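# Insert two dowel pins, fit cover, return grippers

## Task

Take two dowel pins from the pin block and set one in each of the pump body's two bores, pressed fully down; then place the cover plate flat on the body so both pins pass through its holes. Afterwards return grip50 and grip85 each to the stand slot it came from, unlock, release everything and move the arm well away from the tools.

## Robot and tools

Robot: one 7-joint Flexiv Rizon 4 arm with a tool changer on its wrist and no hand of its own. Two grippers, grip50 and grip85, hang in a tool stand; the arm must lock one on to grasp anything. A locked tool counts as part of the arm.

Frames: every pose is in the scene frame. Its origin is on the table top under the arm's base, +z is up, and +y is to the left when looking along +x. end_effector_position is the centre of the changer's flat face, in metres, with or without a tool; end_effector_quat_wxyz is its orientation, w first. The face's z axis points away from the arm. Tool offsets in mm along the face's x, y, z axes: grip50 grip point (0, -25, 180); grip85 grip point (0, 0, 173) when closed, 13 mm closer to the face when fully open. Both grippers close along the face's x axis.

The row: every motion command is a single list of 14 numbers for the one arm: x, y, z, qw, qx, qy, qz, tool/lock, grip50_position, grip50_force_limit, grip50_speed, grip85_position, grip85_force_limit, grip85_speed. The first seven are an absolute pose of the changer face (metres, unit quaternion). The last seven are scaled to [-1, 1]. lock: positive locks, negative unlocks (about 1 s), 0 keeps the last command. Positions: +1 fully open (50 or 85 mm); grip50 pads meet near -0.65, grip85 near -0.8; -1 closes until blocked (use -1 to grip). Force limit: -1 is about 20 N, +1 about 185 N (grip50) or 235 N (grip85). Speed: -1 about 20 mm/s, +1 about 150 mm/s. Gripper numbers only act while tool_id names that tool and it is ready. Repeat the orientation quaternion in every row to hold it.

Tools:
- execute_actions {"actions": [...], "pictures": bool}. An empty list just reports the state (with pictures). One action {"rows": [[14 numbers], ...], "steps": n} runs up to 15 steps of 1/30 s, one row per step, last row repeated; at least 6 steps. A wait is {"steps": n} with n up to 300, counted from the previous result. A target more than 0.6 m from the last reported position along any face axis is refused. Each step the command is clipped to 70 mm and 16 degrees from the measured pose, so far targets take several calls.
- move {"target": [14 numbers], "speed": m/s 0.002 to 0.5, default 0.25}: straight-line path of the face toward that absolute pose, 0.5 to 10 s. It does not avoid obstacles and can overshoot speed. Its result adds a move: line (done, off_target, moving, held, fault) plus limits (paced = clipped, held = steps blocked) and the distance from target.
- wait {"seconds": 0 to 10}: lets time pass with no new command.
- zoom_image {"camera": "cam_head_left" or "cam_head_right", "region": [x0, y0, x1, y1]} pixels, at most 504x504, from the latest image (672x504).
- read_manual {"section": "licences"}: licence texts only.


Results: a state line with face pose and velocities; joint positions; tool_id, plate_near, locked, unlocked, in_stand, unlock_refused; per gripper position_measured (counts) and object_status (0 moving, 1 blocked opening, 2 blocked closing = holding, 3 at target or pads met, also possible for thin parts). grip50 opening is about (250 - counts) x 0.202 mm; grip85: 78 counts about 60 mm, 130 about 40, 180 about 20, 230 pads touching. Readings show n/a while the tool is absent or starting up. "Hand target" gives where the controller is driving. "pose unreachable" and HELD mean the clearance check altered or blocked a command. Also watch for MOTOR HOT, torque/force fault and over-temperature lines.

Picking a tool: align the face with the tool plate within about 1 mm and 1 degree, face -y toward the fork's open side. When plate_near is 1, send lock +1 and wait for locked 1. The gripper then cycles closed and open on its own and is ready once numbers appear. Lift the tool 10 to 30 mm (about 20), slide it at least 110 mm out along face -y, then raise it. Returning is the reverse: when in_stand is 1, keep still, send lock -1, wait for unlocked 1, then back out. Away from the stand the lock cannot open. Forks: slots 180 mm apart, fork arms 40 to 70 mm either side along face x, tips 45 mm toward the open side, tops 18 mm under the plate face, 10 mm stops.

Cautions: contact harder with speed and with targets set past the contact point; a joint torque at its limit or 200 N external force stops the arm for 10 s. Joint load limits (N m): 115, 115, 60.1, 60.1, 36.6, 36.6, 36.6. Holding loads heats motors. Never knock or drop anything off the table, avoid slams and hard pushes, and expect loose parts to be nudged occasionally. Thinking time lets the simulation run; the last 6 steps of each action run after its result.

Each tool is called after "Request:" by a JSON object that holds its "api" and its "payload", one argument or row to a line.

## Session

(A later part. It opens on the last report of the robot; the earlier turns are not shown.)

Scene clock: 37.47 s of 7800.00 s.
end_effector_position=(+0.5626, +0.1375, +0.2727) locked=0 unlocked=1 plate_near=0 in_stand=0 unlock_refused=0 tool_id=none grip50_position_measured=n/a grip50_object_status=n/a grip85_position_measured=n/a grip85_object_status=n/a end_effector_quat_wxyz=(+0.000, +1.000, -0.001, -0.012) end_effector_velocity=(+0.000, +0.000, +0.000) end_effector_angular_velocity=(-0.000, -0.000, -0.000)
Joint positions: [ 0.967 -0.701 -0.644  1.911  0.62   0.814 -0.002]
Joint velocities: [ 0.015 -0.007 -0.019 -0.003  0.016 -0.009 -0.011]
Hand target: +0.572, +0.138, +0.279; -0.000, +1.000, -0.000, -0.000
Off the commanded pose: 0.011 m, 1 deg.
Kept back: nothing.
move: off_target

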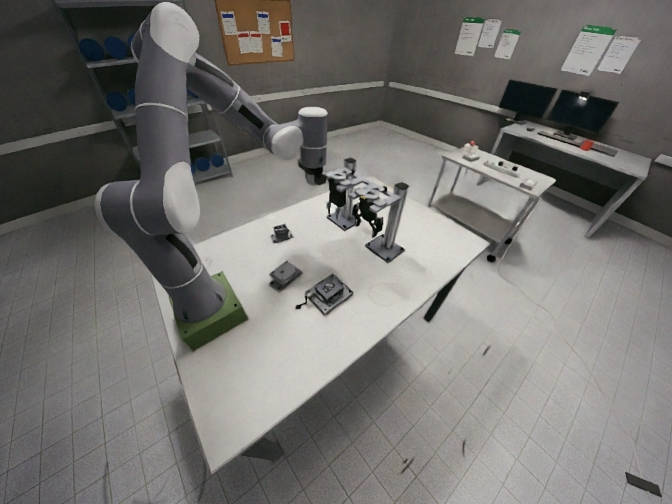

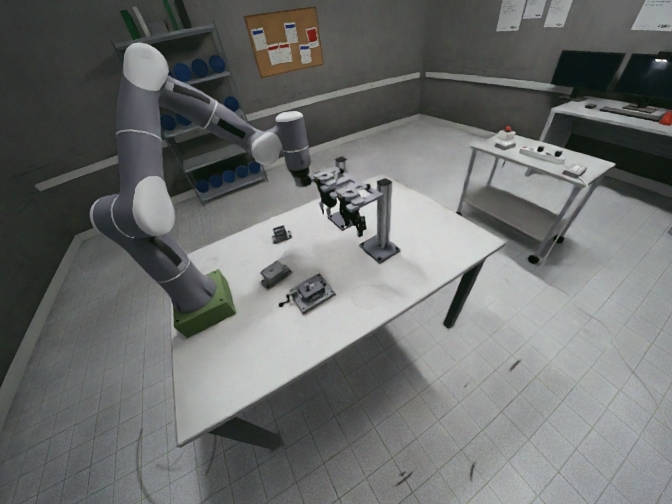

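Request:
{"api": "move", "payload": {
  "target": [0.54,0.138,0.279,0,1,0,0,0,1,0,0,1,0,0],
  "speed": 0.05
}}

Request:
{"api": "move", "payload": {
  "target": [0.54,-0.152,0.279,0,1,0,0,0,1,0,0,1,0,0],
  "speed": 0.15
}}

Request:
{"api": "move", "payload": {
  "target": [0.564,-0.152,0.279,0,1,0,0,0,1,0,0,1,0,0],
  "speed": 0.008
}}

Scene clock: 38.40 s of 7800.00 s.
end_effector_position=(+0.5399, +0.1381, +0.2790) locked=0 unlocked=1 plate_near=0 in_stand=0 unlock_refused=0 tool_id=none grip50_position_measured=n/a grip50_object_status=n/a grip85_position_measured=n/a grip85_object_status=n/a end_effector_quat_wxyz=(+0.000, +1.000, +0.000, -0.000) end_effector_velocity=(+0.000, -0.000, +0.000) end_effector_angular_velocity=(-0.000, -0.000, +0.001)
Joint positions: [ 1.019 -0.654 -0.66   1.994  0.623  0.874  0.   ]
Joint velocities: [ 0.    -0.    -0.001 -0.     0.    -0.    -0.002]
Hand target: +0.540, +0.138, +0.279; +0.000, +1.000, +0.000, -0.000
Off the commanded pose: 0.000 m, 0 deg.
Kept back: nothing.
move: done

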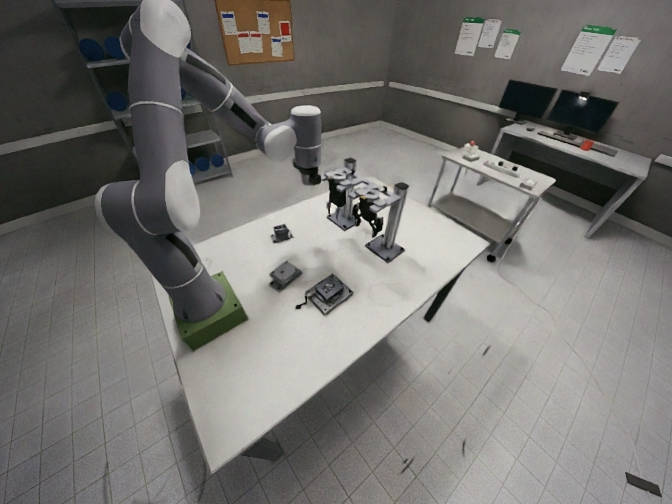

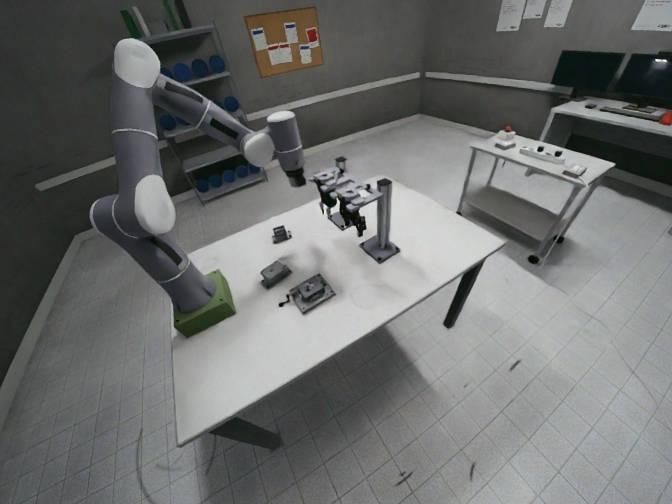

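Scene clock: 40.63 s of 7800.00 s.
end_effector_position=(+0.5403, -0.1521, +0.2790) locked=0 unlocked=1 plate_near=0 in_stand=0 unlock_refused=0 tool_id=none grip50_position_measured=n/a grip50_object_status=n/a grip85_position_measured=n/a grip85_object_status=n/a end_effector_quat_wxyz=(+0.000, +1.000, +0.000, +0.001) end_effector_velocity=(+0.000, +0.000, +0.000) end_effector_angular_velocity=(+0.000, -0.000, -0.001)
Joint positions: [ 0.508 -0.673 -0.685  1.975  0.65   0.854 -0.543]
Joint velocities: [ 0.     0.     0.    -0.     0.     0.     0.001]
Hand target: +0.540, -0.152, +0.279; +0.000, +1.000, -0.000, +0.001
Off the commanded pose: 0.000 m, 0 deg.
Kept back: nothing.
move: done

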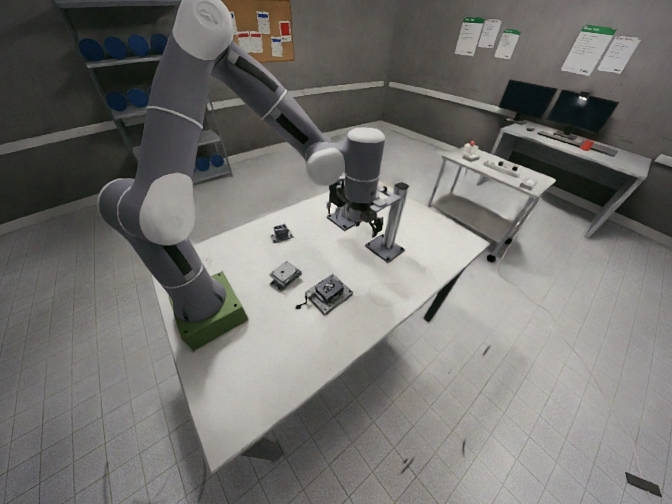

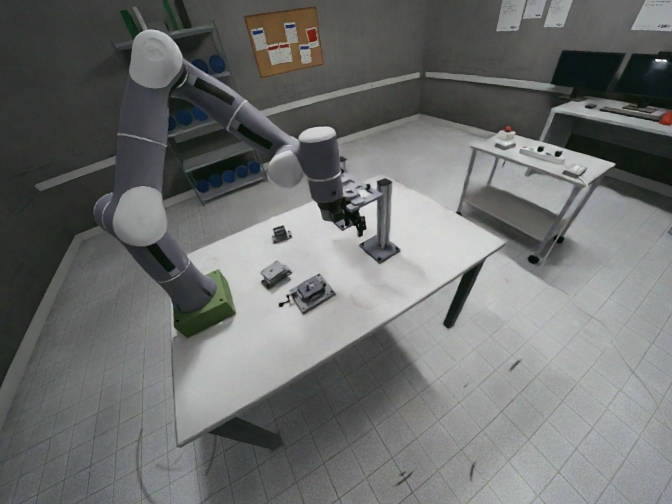

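Scene clock: 43.83 s of 7800.00 s.
end_effector_position=(+0.5641, -0.1520, +0.2791) locked=0 unlocked=1 plate_near=0 in_stand=0 unlock_refused=0 tool_id=none grip50_position_measured=n/a grip50_object_status=n/a grip85_position_measured=n/a grip85_object_status=n/a end_effector_quat_wxyz=(-0.000, +1.000, +0.000, +0.000) end_effector_velocity=(-0.000, -0.000, -0.000) end_effector_angular_velocity=(-0.001, +0.000, +0.001)
Joint positions: [ 0.491 -0.709 -0.682  1.902  0.646  0.813 -0.526]
Joint velocities: [ 0.    -0.    -0.     0.    -0.001  0.    -0.   ]
Hand target: +0.564, -0.152, +0.279; -0.000, +1.000, -0.000, +0.000
Off the commanded pose: 0.000 m, 0 deg.
Kept back: nothing.
move: done

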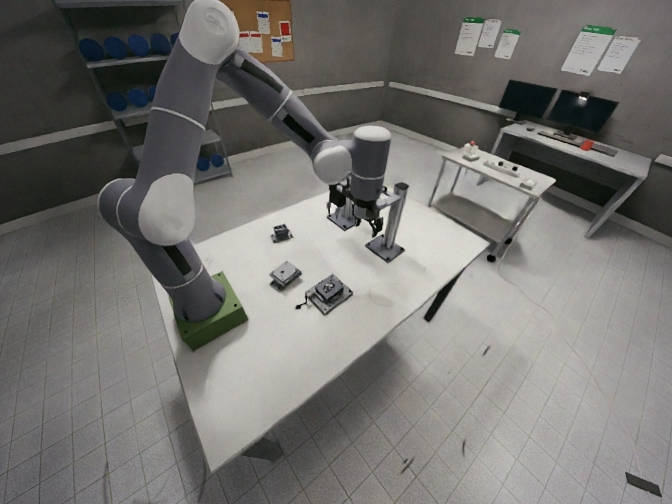

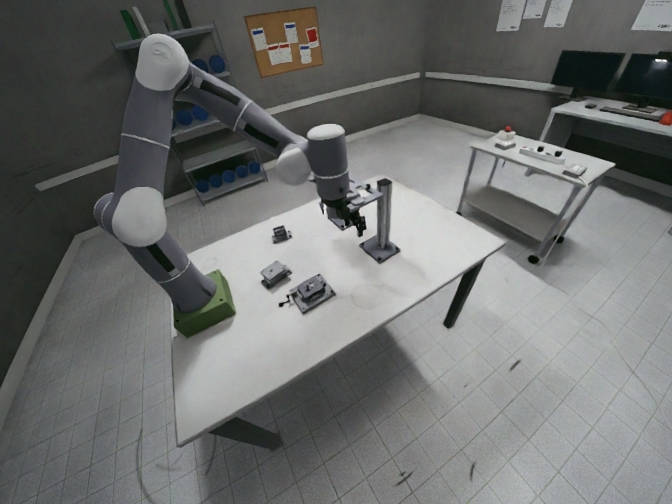

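Request:
{"api": "move", "payload": {
  "target": [0.572,-0.152,0.279,0,1,0,0,0,1,0,0,1,0,0],
  "speed": 0.005
}}

Request:
{"api": "move", "payload": {
  "target": [0.578,-0.152,0.279,0,1,0,0,0,1,0,0,1,0,0],
  "speed": 0.005
}}

Scene clock: 45.87 s of 7800.00 s.
end_effector_position=(+0.5721, -0.1520, +0.2791) locked=0 unlocked=1 plate_near=0 in_stand=0 unlock_refused=0 tool_id=none grip50_position_measured=n/a grip50_object_status=n/a grip85_position_measured=n/a grip85_object_status=n/a end_effector_quat_wxyz=(-0.000, +1.000, +0.000, +0.000) end_effector_velocity=(-0.000, -0.000, -0.000) end_effector_angular_velocity=(-0.000, +0.000, +0.000)
Joint positions: [ 0.486 -0.721 -0.682  1.878  0.646  0.8   -0.521]
Joint velocities: [ 0. -0.  0.  0. -0.  0. -0.]
Hand target: +0.572, -0.152, +0.279; -0.000, +1.000, -0.000, +0.000
Off the commanded pose: 0.000 m, 0 deg.
Kept back: nothing.
move: done

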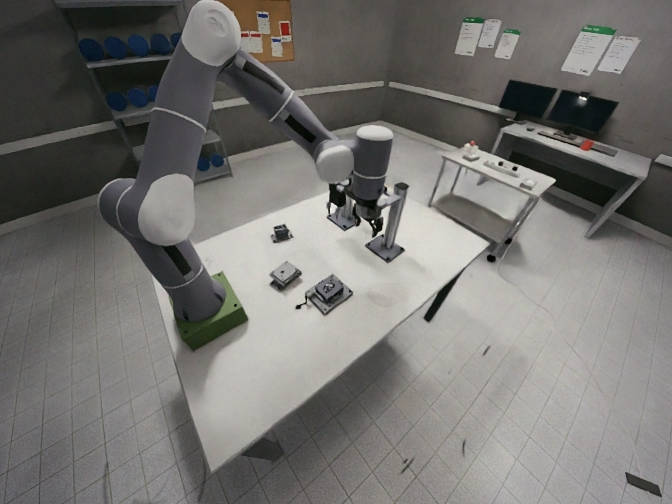

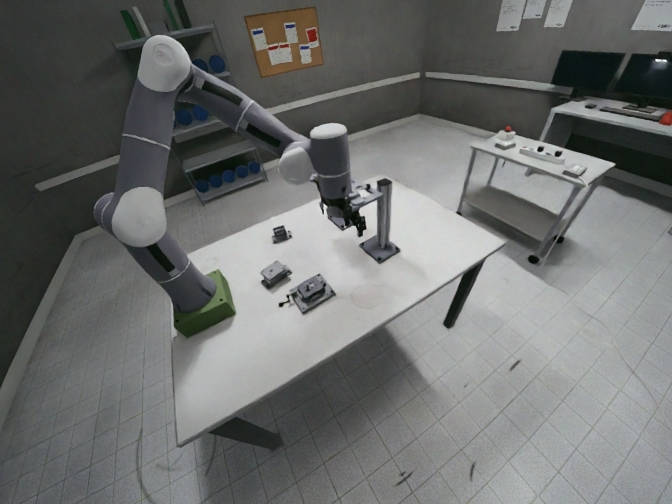

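Scene clock: 47.27 s of 7800.00 s.
end_effector_position=(+0.5755, -0.1527, +0.2776) locked=0 unlocked=1 plate_near=0 in_stand=0 unlock_refused=0 tool_id=none grip50_position_measured=n/a grip50_object_status=n/a grip85_position_measured=n/a grip85_object_status=n/a end_effector_quat_wxyz=(-0.001, +1.000, -0.002, -0.003) end_effector_velocity=(+0.000, -0.000, +0.000) end_effector_angular_velocity=(-0.000, +0.000, -0.002)
Joint positions: [ 0.482 -0.732 -0.683  1.863  0.648  0.786 -0.517]
Joint velocities: [ 0.003 -0.002 -0.004 -0.001  0.003 -0.002  0.   ]
Hand target: +0.578, -0.152, +0.279; -0.000, +1.000, -0.000, +0.000
Off the commanded pose: 0.003 m, 0 deg.
Kept back: nothing.
move: done

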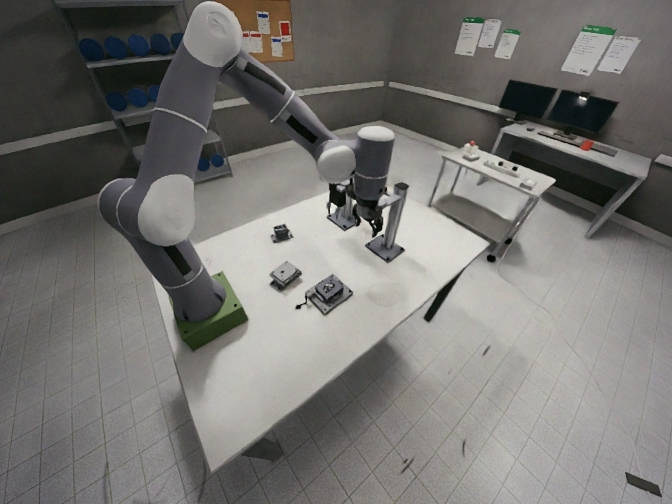

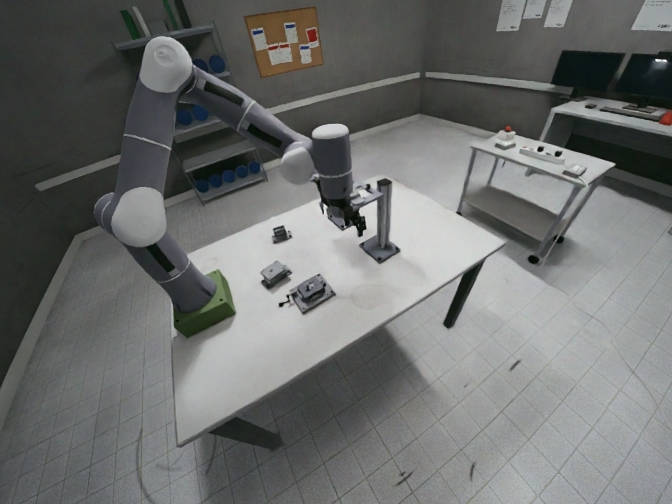

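Request:
{"api": "move", "payload": {
  "target": [0.55,-0.22,0.279,0,1,0,0,0,1,0,0,1,0,0],
  "speed": 0.05
}}

Request:
{"api": "move", "payload": {
  "target": [0.55,-0.22,0.279,0,0.690,0.7236,0,0,1,0,0,1,0,0]
}}

Request:
{"api": "move", "payload": {
  "target": [0.612,-0.22,0.279,0,0.690,0.7236,0,0,1,0,0,1,0,0],
  "speed": 0.03
}}

Request:
{"api": "move", "payload": {
  "target": [0.612,-0.204,0.279,0,0.690,0.7236,0,0,1,0,0,1,0,0],
  "speed": 0.006
}}

Request:
{"api": "move", "payload": {
  "target": [0.612,-0.197,0.279,0,0.690,0.7236,0,0,1,0,0,1,0,0],
  "speed": 0.005
}}

Scene clock: 49.33 s of 7800.00 s.
end_effector_position=(+0.5499, -0.2201, +0.2789) locked=0 unlocked=1 plate_near=0 in_stand=0 unlock_refused=0 tool_id=none grip50_position_measured=n/a grip50_object_status=n/a grip85_position_measured=n/a grip85_object_status=n/a end_effector_quat_wxyz=(+0.000, +1.000, +0.000, -0.000) end_effector_velocity=(+0.000, +0.000, -0.000) end_effector_angular_velocity=(-0.000, +0.000, +0.000)
Joint positions: [ 0.37  -0.727 -0.69   1.874  0.654  0.794 -0.646]
Joint velocities: [ 0.  0.  0.  0. -0.  0.  0.]
Hand target: +0.550, -0.220, +0.279; +0.000, +1.000, +0.000, +0.000
Off the commanded pose: 0.000 m, 0 deg.
Kept back: nothing.
move: done

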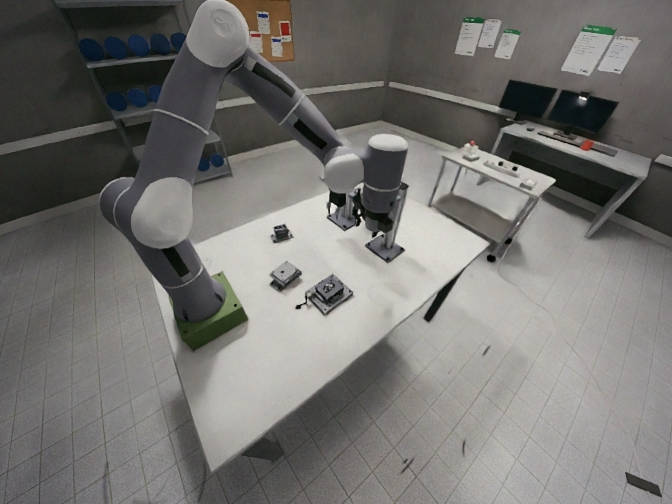

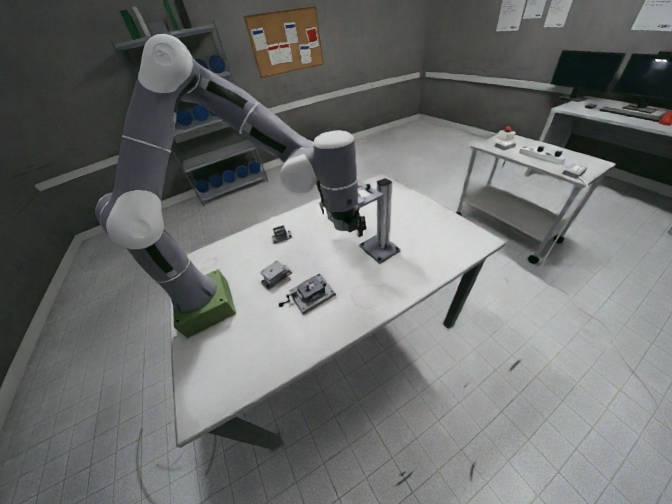

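Scene clock: 52.90 s of 7800.00 s.
end_effector_position=(+0.5500, -0.2200, +0.2794) locked=0 unlocked=1 plate_near=0 in_stand=0 unlock_refused=0 tool_id=none grip50_position_measured=n/a grip50_object_status=n/a grip85_position_measured=n/a grip85_object_status=n/a end_effector_quat_wxyz=(+0.000, +0.690, +0.724, -0.000) end_effector_velocity=(+0.000, -0.000, -0.000) end_effector_angular_velocity=(-0.001, +0.000, -0.001)
Joint positions: [ 0.118 -0.641 -0.372  1.915  0.373  0.921 -2.07 ]
Joint velocities: [ 0.    -0.    -0.    -0.    -0.001  0.     0.001]
Hand target: +0.550, -0.220, +0.280; +0.000, +0.690, +0.724, -0.000
Off the commanded pose: 0.000 m, 0 deg.
Kept back: nothing.
move: done

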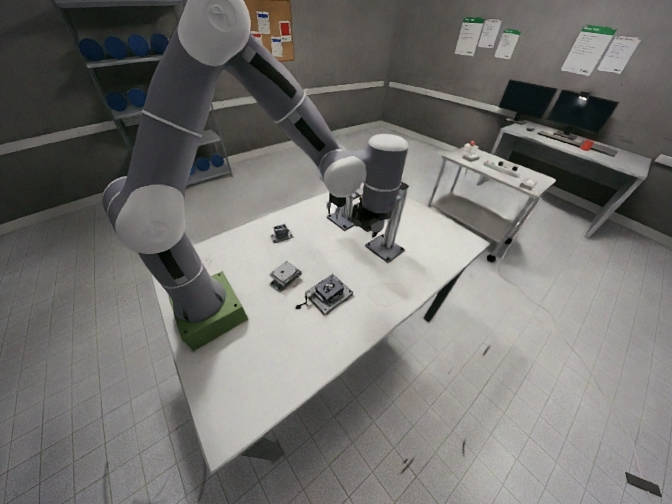

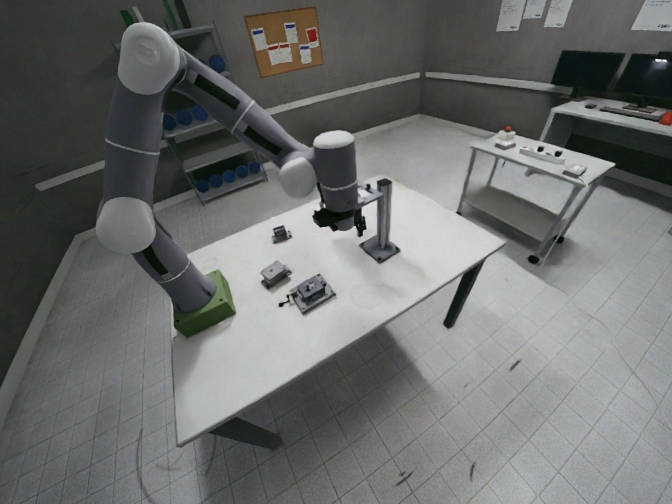

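Scene clock: 55.20 s of 7800.00 s.
end_effector_position=(+0.6121, -0.2200, +0.2792) locked=0 unlocked=1 plate_near=0 in_stand=0 unlock_refused=0 tool_id=none grip50_position_measured=n/a grip50_object_status=n/a grip85_position_measured=n/a grip85_object_status=n/a end_effector_quat_wxyz=(+0.000, +0.690, +0.724, +0.000) end_effector_velocity=(+0.000, +0.000, +0.000) end_effector_angular_velocity=(+0.000, -0.000, -0.001)
Joint positions: [ 0.102 -0.735 -0.364  1.719  0.365  0.821 -2.029]
Joint velocities: [ 0.     0.     0.    -0.     0.    -0.     0.001]
Hand target: +0.612, -0.220, +0.279; -0.000, +0.690, +0.724, +0.000
Off the commanded pose: 0.000 m, 0 deg.
Kept back: nothing.
move: done

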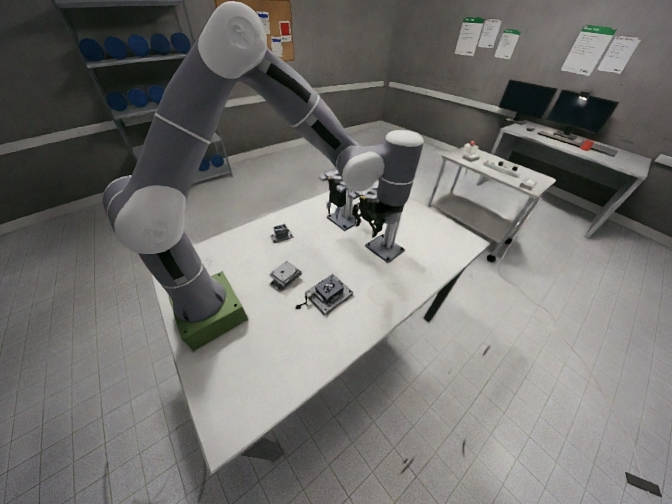

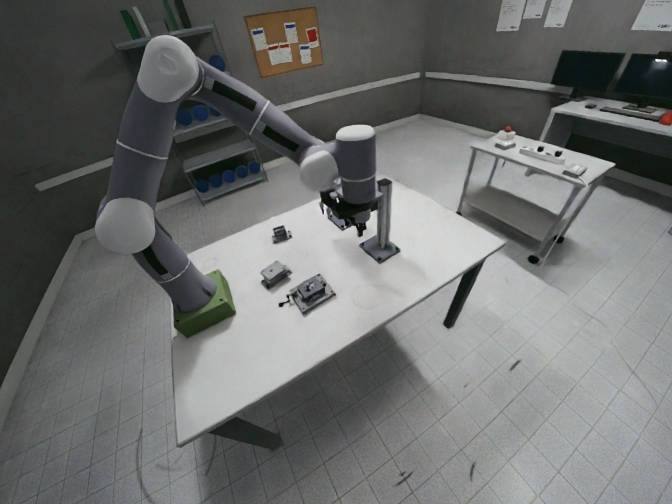

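Scene clock: 58.10 s of 7800.00 s.
end_effector_position=(+0.6119, -0.2040, +0.2789) locked=0 unlocked=1 plate_near=0 in_stand=0 unlock_refused=0 tool_id=none grip50_position_measured=n/a grip50_object_status=n/a grip85_position_measured=n/a grip85_object_status=n/a end_effector_quat_wxyz=(-0.000, +0.690, +0.724, -0.000) end_effector_velocity=(-0.000, -0.000, +0.000) end_effector_angular_velocity=(-0.001, +0.001, +0.001)
Joint positions: [ 0.13  -0.727 -0.365  1.738  0.365  0.83  -2.006]
Joint velocities: [-0.     0.    -0.     0.    -0.001 -0.     0.   ]
Hand target: +0.612, -0.204, +0.279; -0.000, +0.690, +0.724, -0.000
Off the commanded pose: 0.000 m, 0 deg.
Kept back: nothing.
move: done

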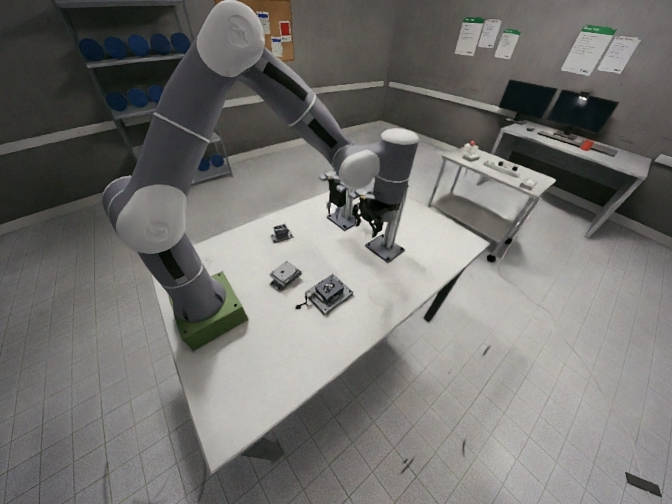

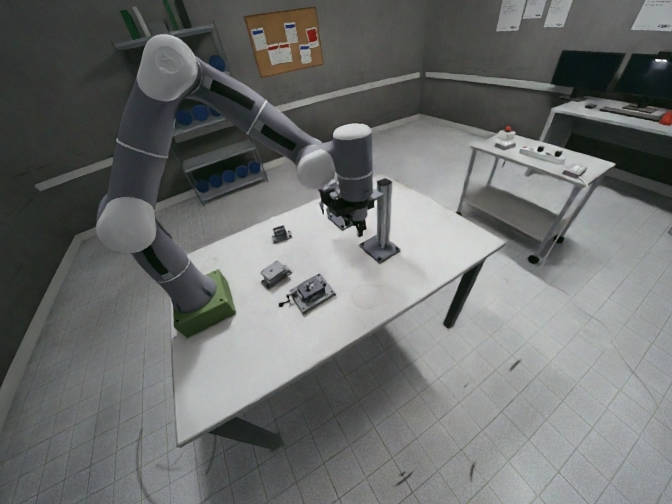

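Scene clock: 59.70 s of 7800.00 s.
end_effector_position=(+0.6113, -0.2006, +0.2794) locked=0 unlocked=1 plate_near=0 in_stand=0 unlock_refused=0 tool_id=none grip50_position_measured=n/a grip50_object_status=n/a grip85_position_measured=n/a grip85_object_status=n/a end_effector_quat_wxyz=(+0.001, +0.692, +0.722, -0.001) end_effector_velocity=(+0.000, +0.000, +0.000) end_effector_angular_velocity=(-0.000, -0.000, -0.000)
Joint positions: [ 0.14  -0.724 -0.369  1.746  0.365  0.835 -1.997]
Joint velocities: [ 0. -0. -0. -0. -0. -0.  0.]
Hand target: +0.612, -0.197, +0.279; -0.000, +0.690, +0.724, -0.000
Off the commanded pose: 0.004 m, 0 deg.
Kept back: nothing.
move: off_target

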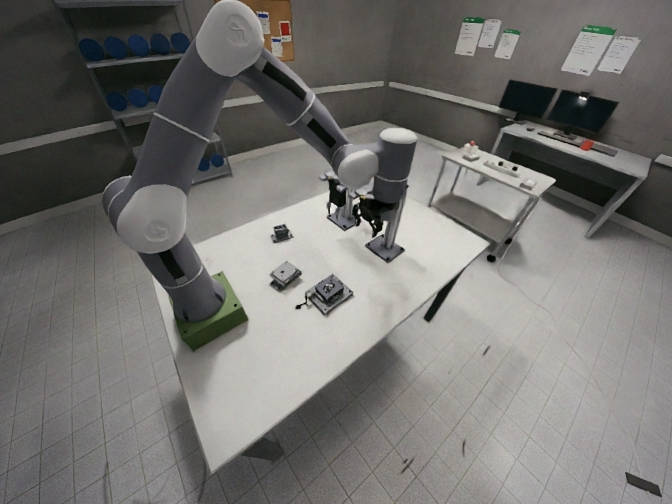

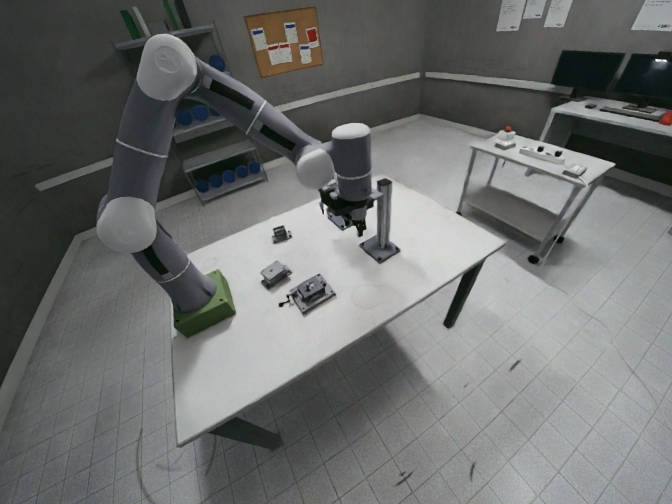

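Request:
{"api": "move", "payload": {
  "target": [0.612,-0.215,0.34,0,0.690,0.7236,0,0,1,0,0,1,0,0],
  "speed": 0.05
}}

Request:
{"api": "move", "payload": {
  "target": [0.6405,0.0821,0.34,0,0.690,0.7236,0,0,1,0,0,1,0,0],
  "speed": 0.2
}}

Request:
{"api": "move", "payload": {
  "target": [0.6405,0.0821,0.316,0,0.690,0.7236,0,0,1,0,0,1,0,0],
  "speed": 0.03
}}

Request:
{"api": "move", "payload": {
  "target": [0.6405,0.0821,0.308,0,0.690,0.7236,0,0,1,0,0,1,0,0],
  "speed": 0.004
}}

Scene clock: 61.57 s of 7800.00 s.
end_effector_position=(+0.6120, -0.2151, +0.3402) locked=0 unlocked=1 plate_near=0 in_stand=0 unlock_refused=0 tool_id=none grip50_position_measured=n/a grip50_object_status=n/a grip85_position_measured=n/a grip85_object_status=n/a end_effector_quat_wxyz=(+0.000, +0.690, +0.724, +0.000) end_effector_velocity=(-0.000, -0.000, +0.000) end_effector_angular_velocity=(-0.000, -0.000, -0.001)
Joint positions: [ 0.139 -0.617 -0.406  1.735  0.315  0.721 -1.993]
Joint velocities: [ 0.  0. -0.  0.  0.  0.  0.]
Hand target: +0.612, -0.215, +0.340; +0.000, +0.690, +0.724, -0.000
Off the commanded pose: 0.000 m, 0 deg.
Kept back: nothing.
move: done

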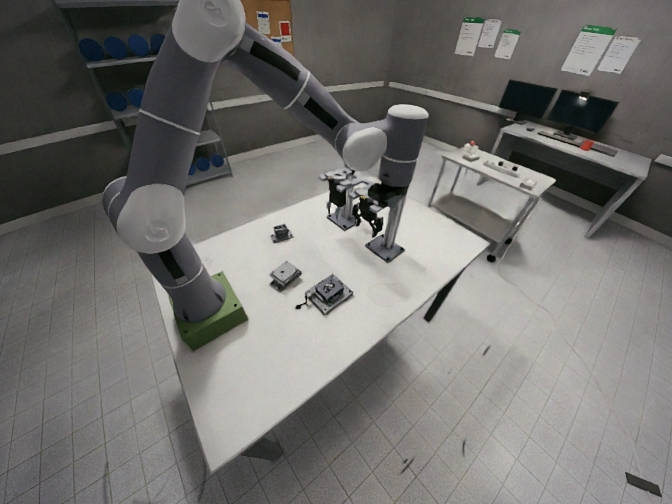

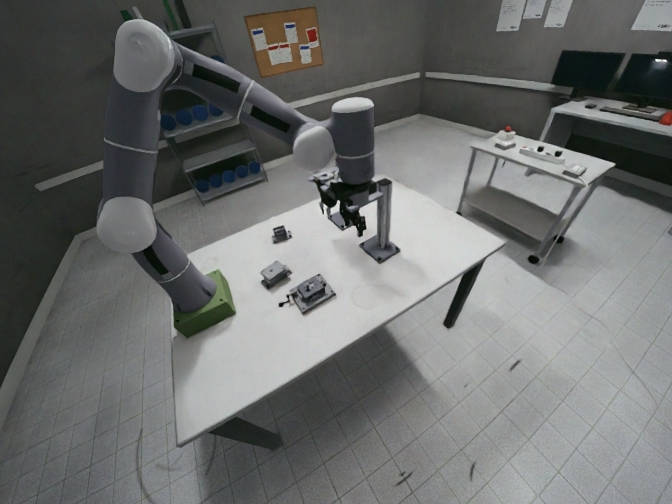

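Scene clock: 63.47 s of 7800.00 s.
end_effector_position=(+0.6403, +0.0821, +0.3401) locked=0 unlocked=1 plate_near=0 in_stand=0 unlock_refused=0 tool_id=none grip50_position_measured=n/a grip50_object_status=n/a grip85_position_measured=n/a grip85_object_status=n/a end_effector_quat_wxyz=(-0.001, +0.690, +0.724, +0.000) end_effector_velocity=(-0.000, +0.000, -0.000) end_effector_angular_velocity=(+0.000, +0.000, -0.001)
Joint positions: [ 0.562 -0.6   -0.349  1.752  0.269  0.738 -1.495]
Joint velocities: [ 0.    -0.     0.    -0.     0.001  0.     0.001]
Hand target: +0.640, +0.082, +0.340; -0.001, +0.690, +0.724, -0.000
Off the commanded pose: 0.000 m, 0 deg.
Kept back: nothing.
move: done

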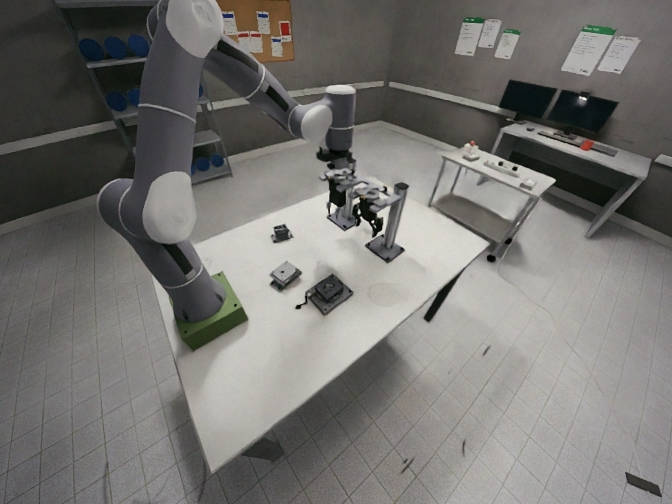

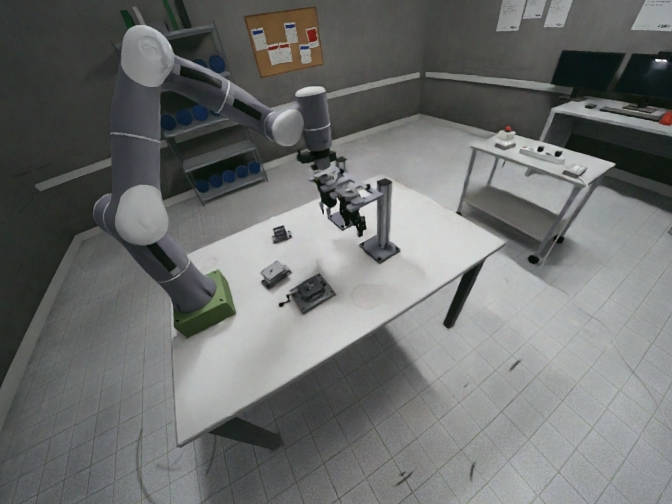

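Scene clock: 64.50 s of 7800.00 s.
end_effector_position=(+0.6404, +0.0821, +0.3158) locked=0 unlocked=1 plate_near=0 in_stand=0 unlock_refused=0 tool_id=none grip50_position_measured=n/a grip50_object_status=n/a grip85_position_measured=n/a grip85_object_status=n/a end_effector_quat_wxyz=(-0.000, +0.690, +0.724, -0.000) end_effector_velocity=(+0.000, -0.000, -0.000) end_effector_angular_velocity=(-0.001, +0.000, -0.000)
Joint positions: [ 0.554 -0.645 -0.337  1.752  0.287  0.783 -1.506]
Joint velocities: [ 0.    -0.    -0.     0.    -0.001  0.     0.001]
Hand target: +0.641, +0.082, +0.316; -0.000, +0.690, +0.724, +0.000
Off the commanded pose: 0.000 m, 0 deg.
Kept back: nothing.
move: done

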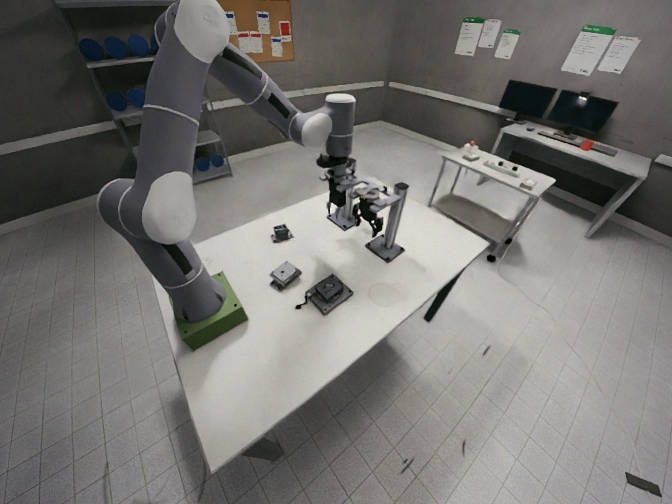

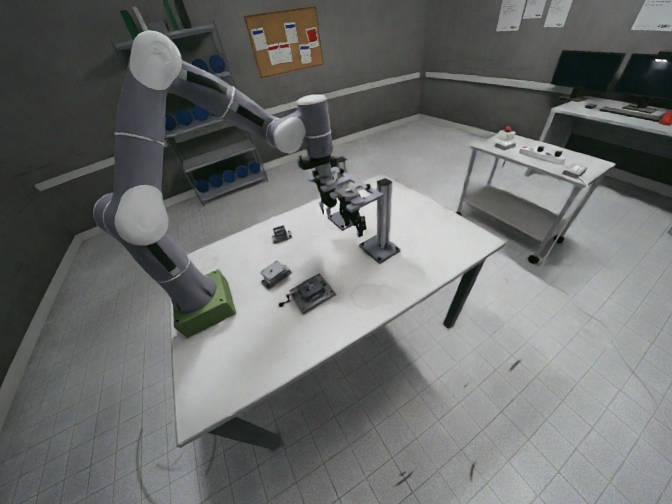

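Scene clock: 66.67 s of 7800.00 s.
end_effector_position=(+0.6405, +0.0821, +0.3081) locked=0 unlocked=1 plate_near=0 in_stand=0 unlock_refused=0 tool_id=none grip50_position_measured=n/a grip50_object_status=n/a grip85_position_measured=n/a grip85_object_status=n/a end_effector_quat_wxyz=(-0.000, +0.690, +0.724, -0.000) end_effector_velocity=(-0.000, +0.000, -0.000) end_effector_angular_velocity=(+0.001, +0.000, -0.000)
Joint positions: [ 0.549 -0.66  -0.33   1.752  0.292  0.797 -1.509]
Joint velocities: [-0.     0.     0.001 -0.     0.001  0.     0.001]
Hand target: +0.641, +0.082, +0.308; -0.000, +0.690, +0.724, +0.000
Off the commanded pose: 0.000 m, 0 deg.
Kept back: nothing.
move: done

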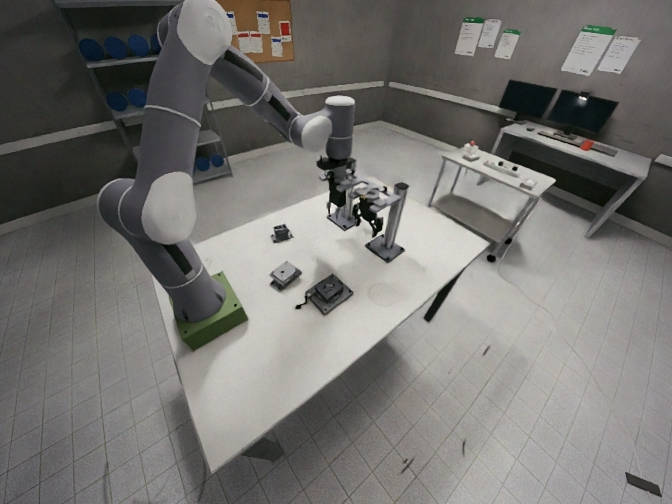

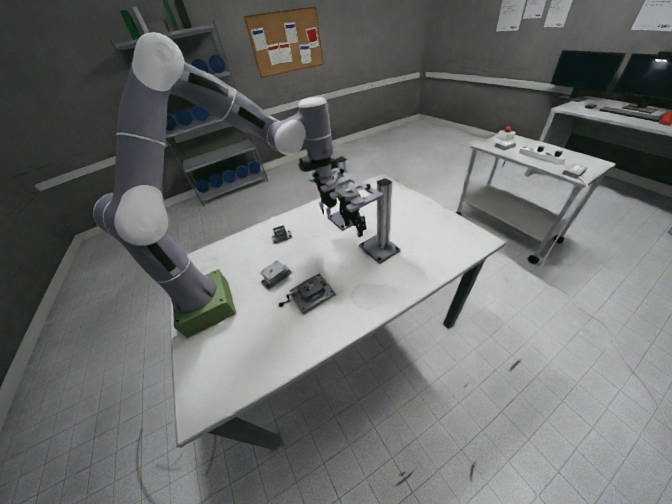

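Request:
{"api": "move", "payload": {
  "target": [0.6405,0.0821,0.302,0,0.690,0.7236,0,0,1,0,0,1,0,0],
  "speed": 0.004
}}

Scene clock: 68.63 s of 7800.00 s.
end_effector_position=(+0.6407, +0.0820, +0.3024) locked=0 unlocked=1 plate_near=1 in_stand=1 unlock_refused=0 tool_id=none grip50_position_measured=n/a grip50_object_status=n/a grip85_position_measured=n/a grip85_object_status=n/a end_effector_quat_wxyz=(+0.000, +0.690, +0.724, +0.000) end_effector_velocity=(+0.000, +0.000, -0.000) end_effector_angular_velocity=(-0.000, +0.000, +0.002)
Joint positions: [ 0.545 -0.67  -0.324  1.751  0.294  0.808 -1.51 ]
Joint velocities: [-0.    -0.     0.    -0.    -0.001  0.    -0.001]
Hand target: +0.641, +0.082, +0.302; +0.000, +0.690, +0.724, +0.000
Off the commanded pose: 0.000 m, 0 deg.
Kept back: nothing.
move: done

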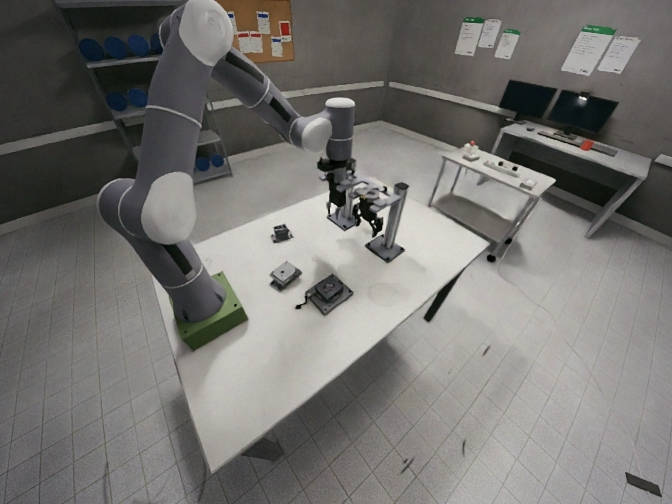

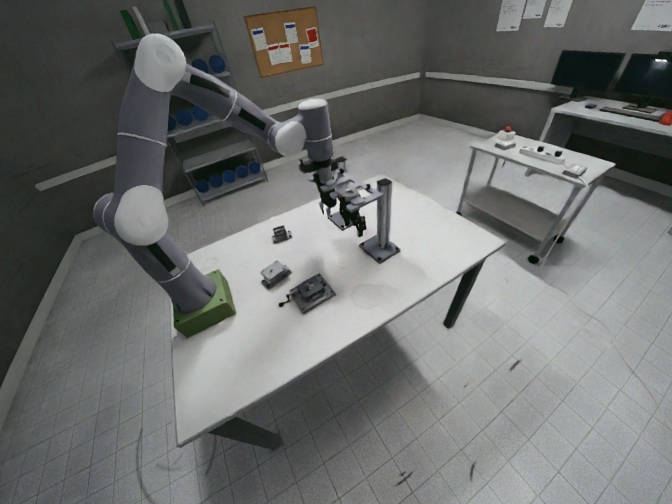

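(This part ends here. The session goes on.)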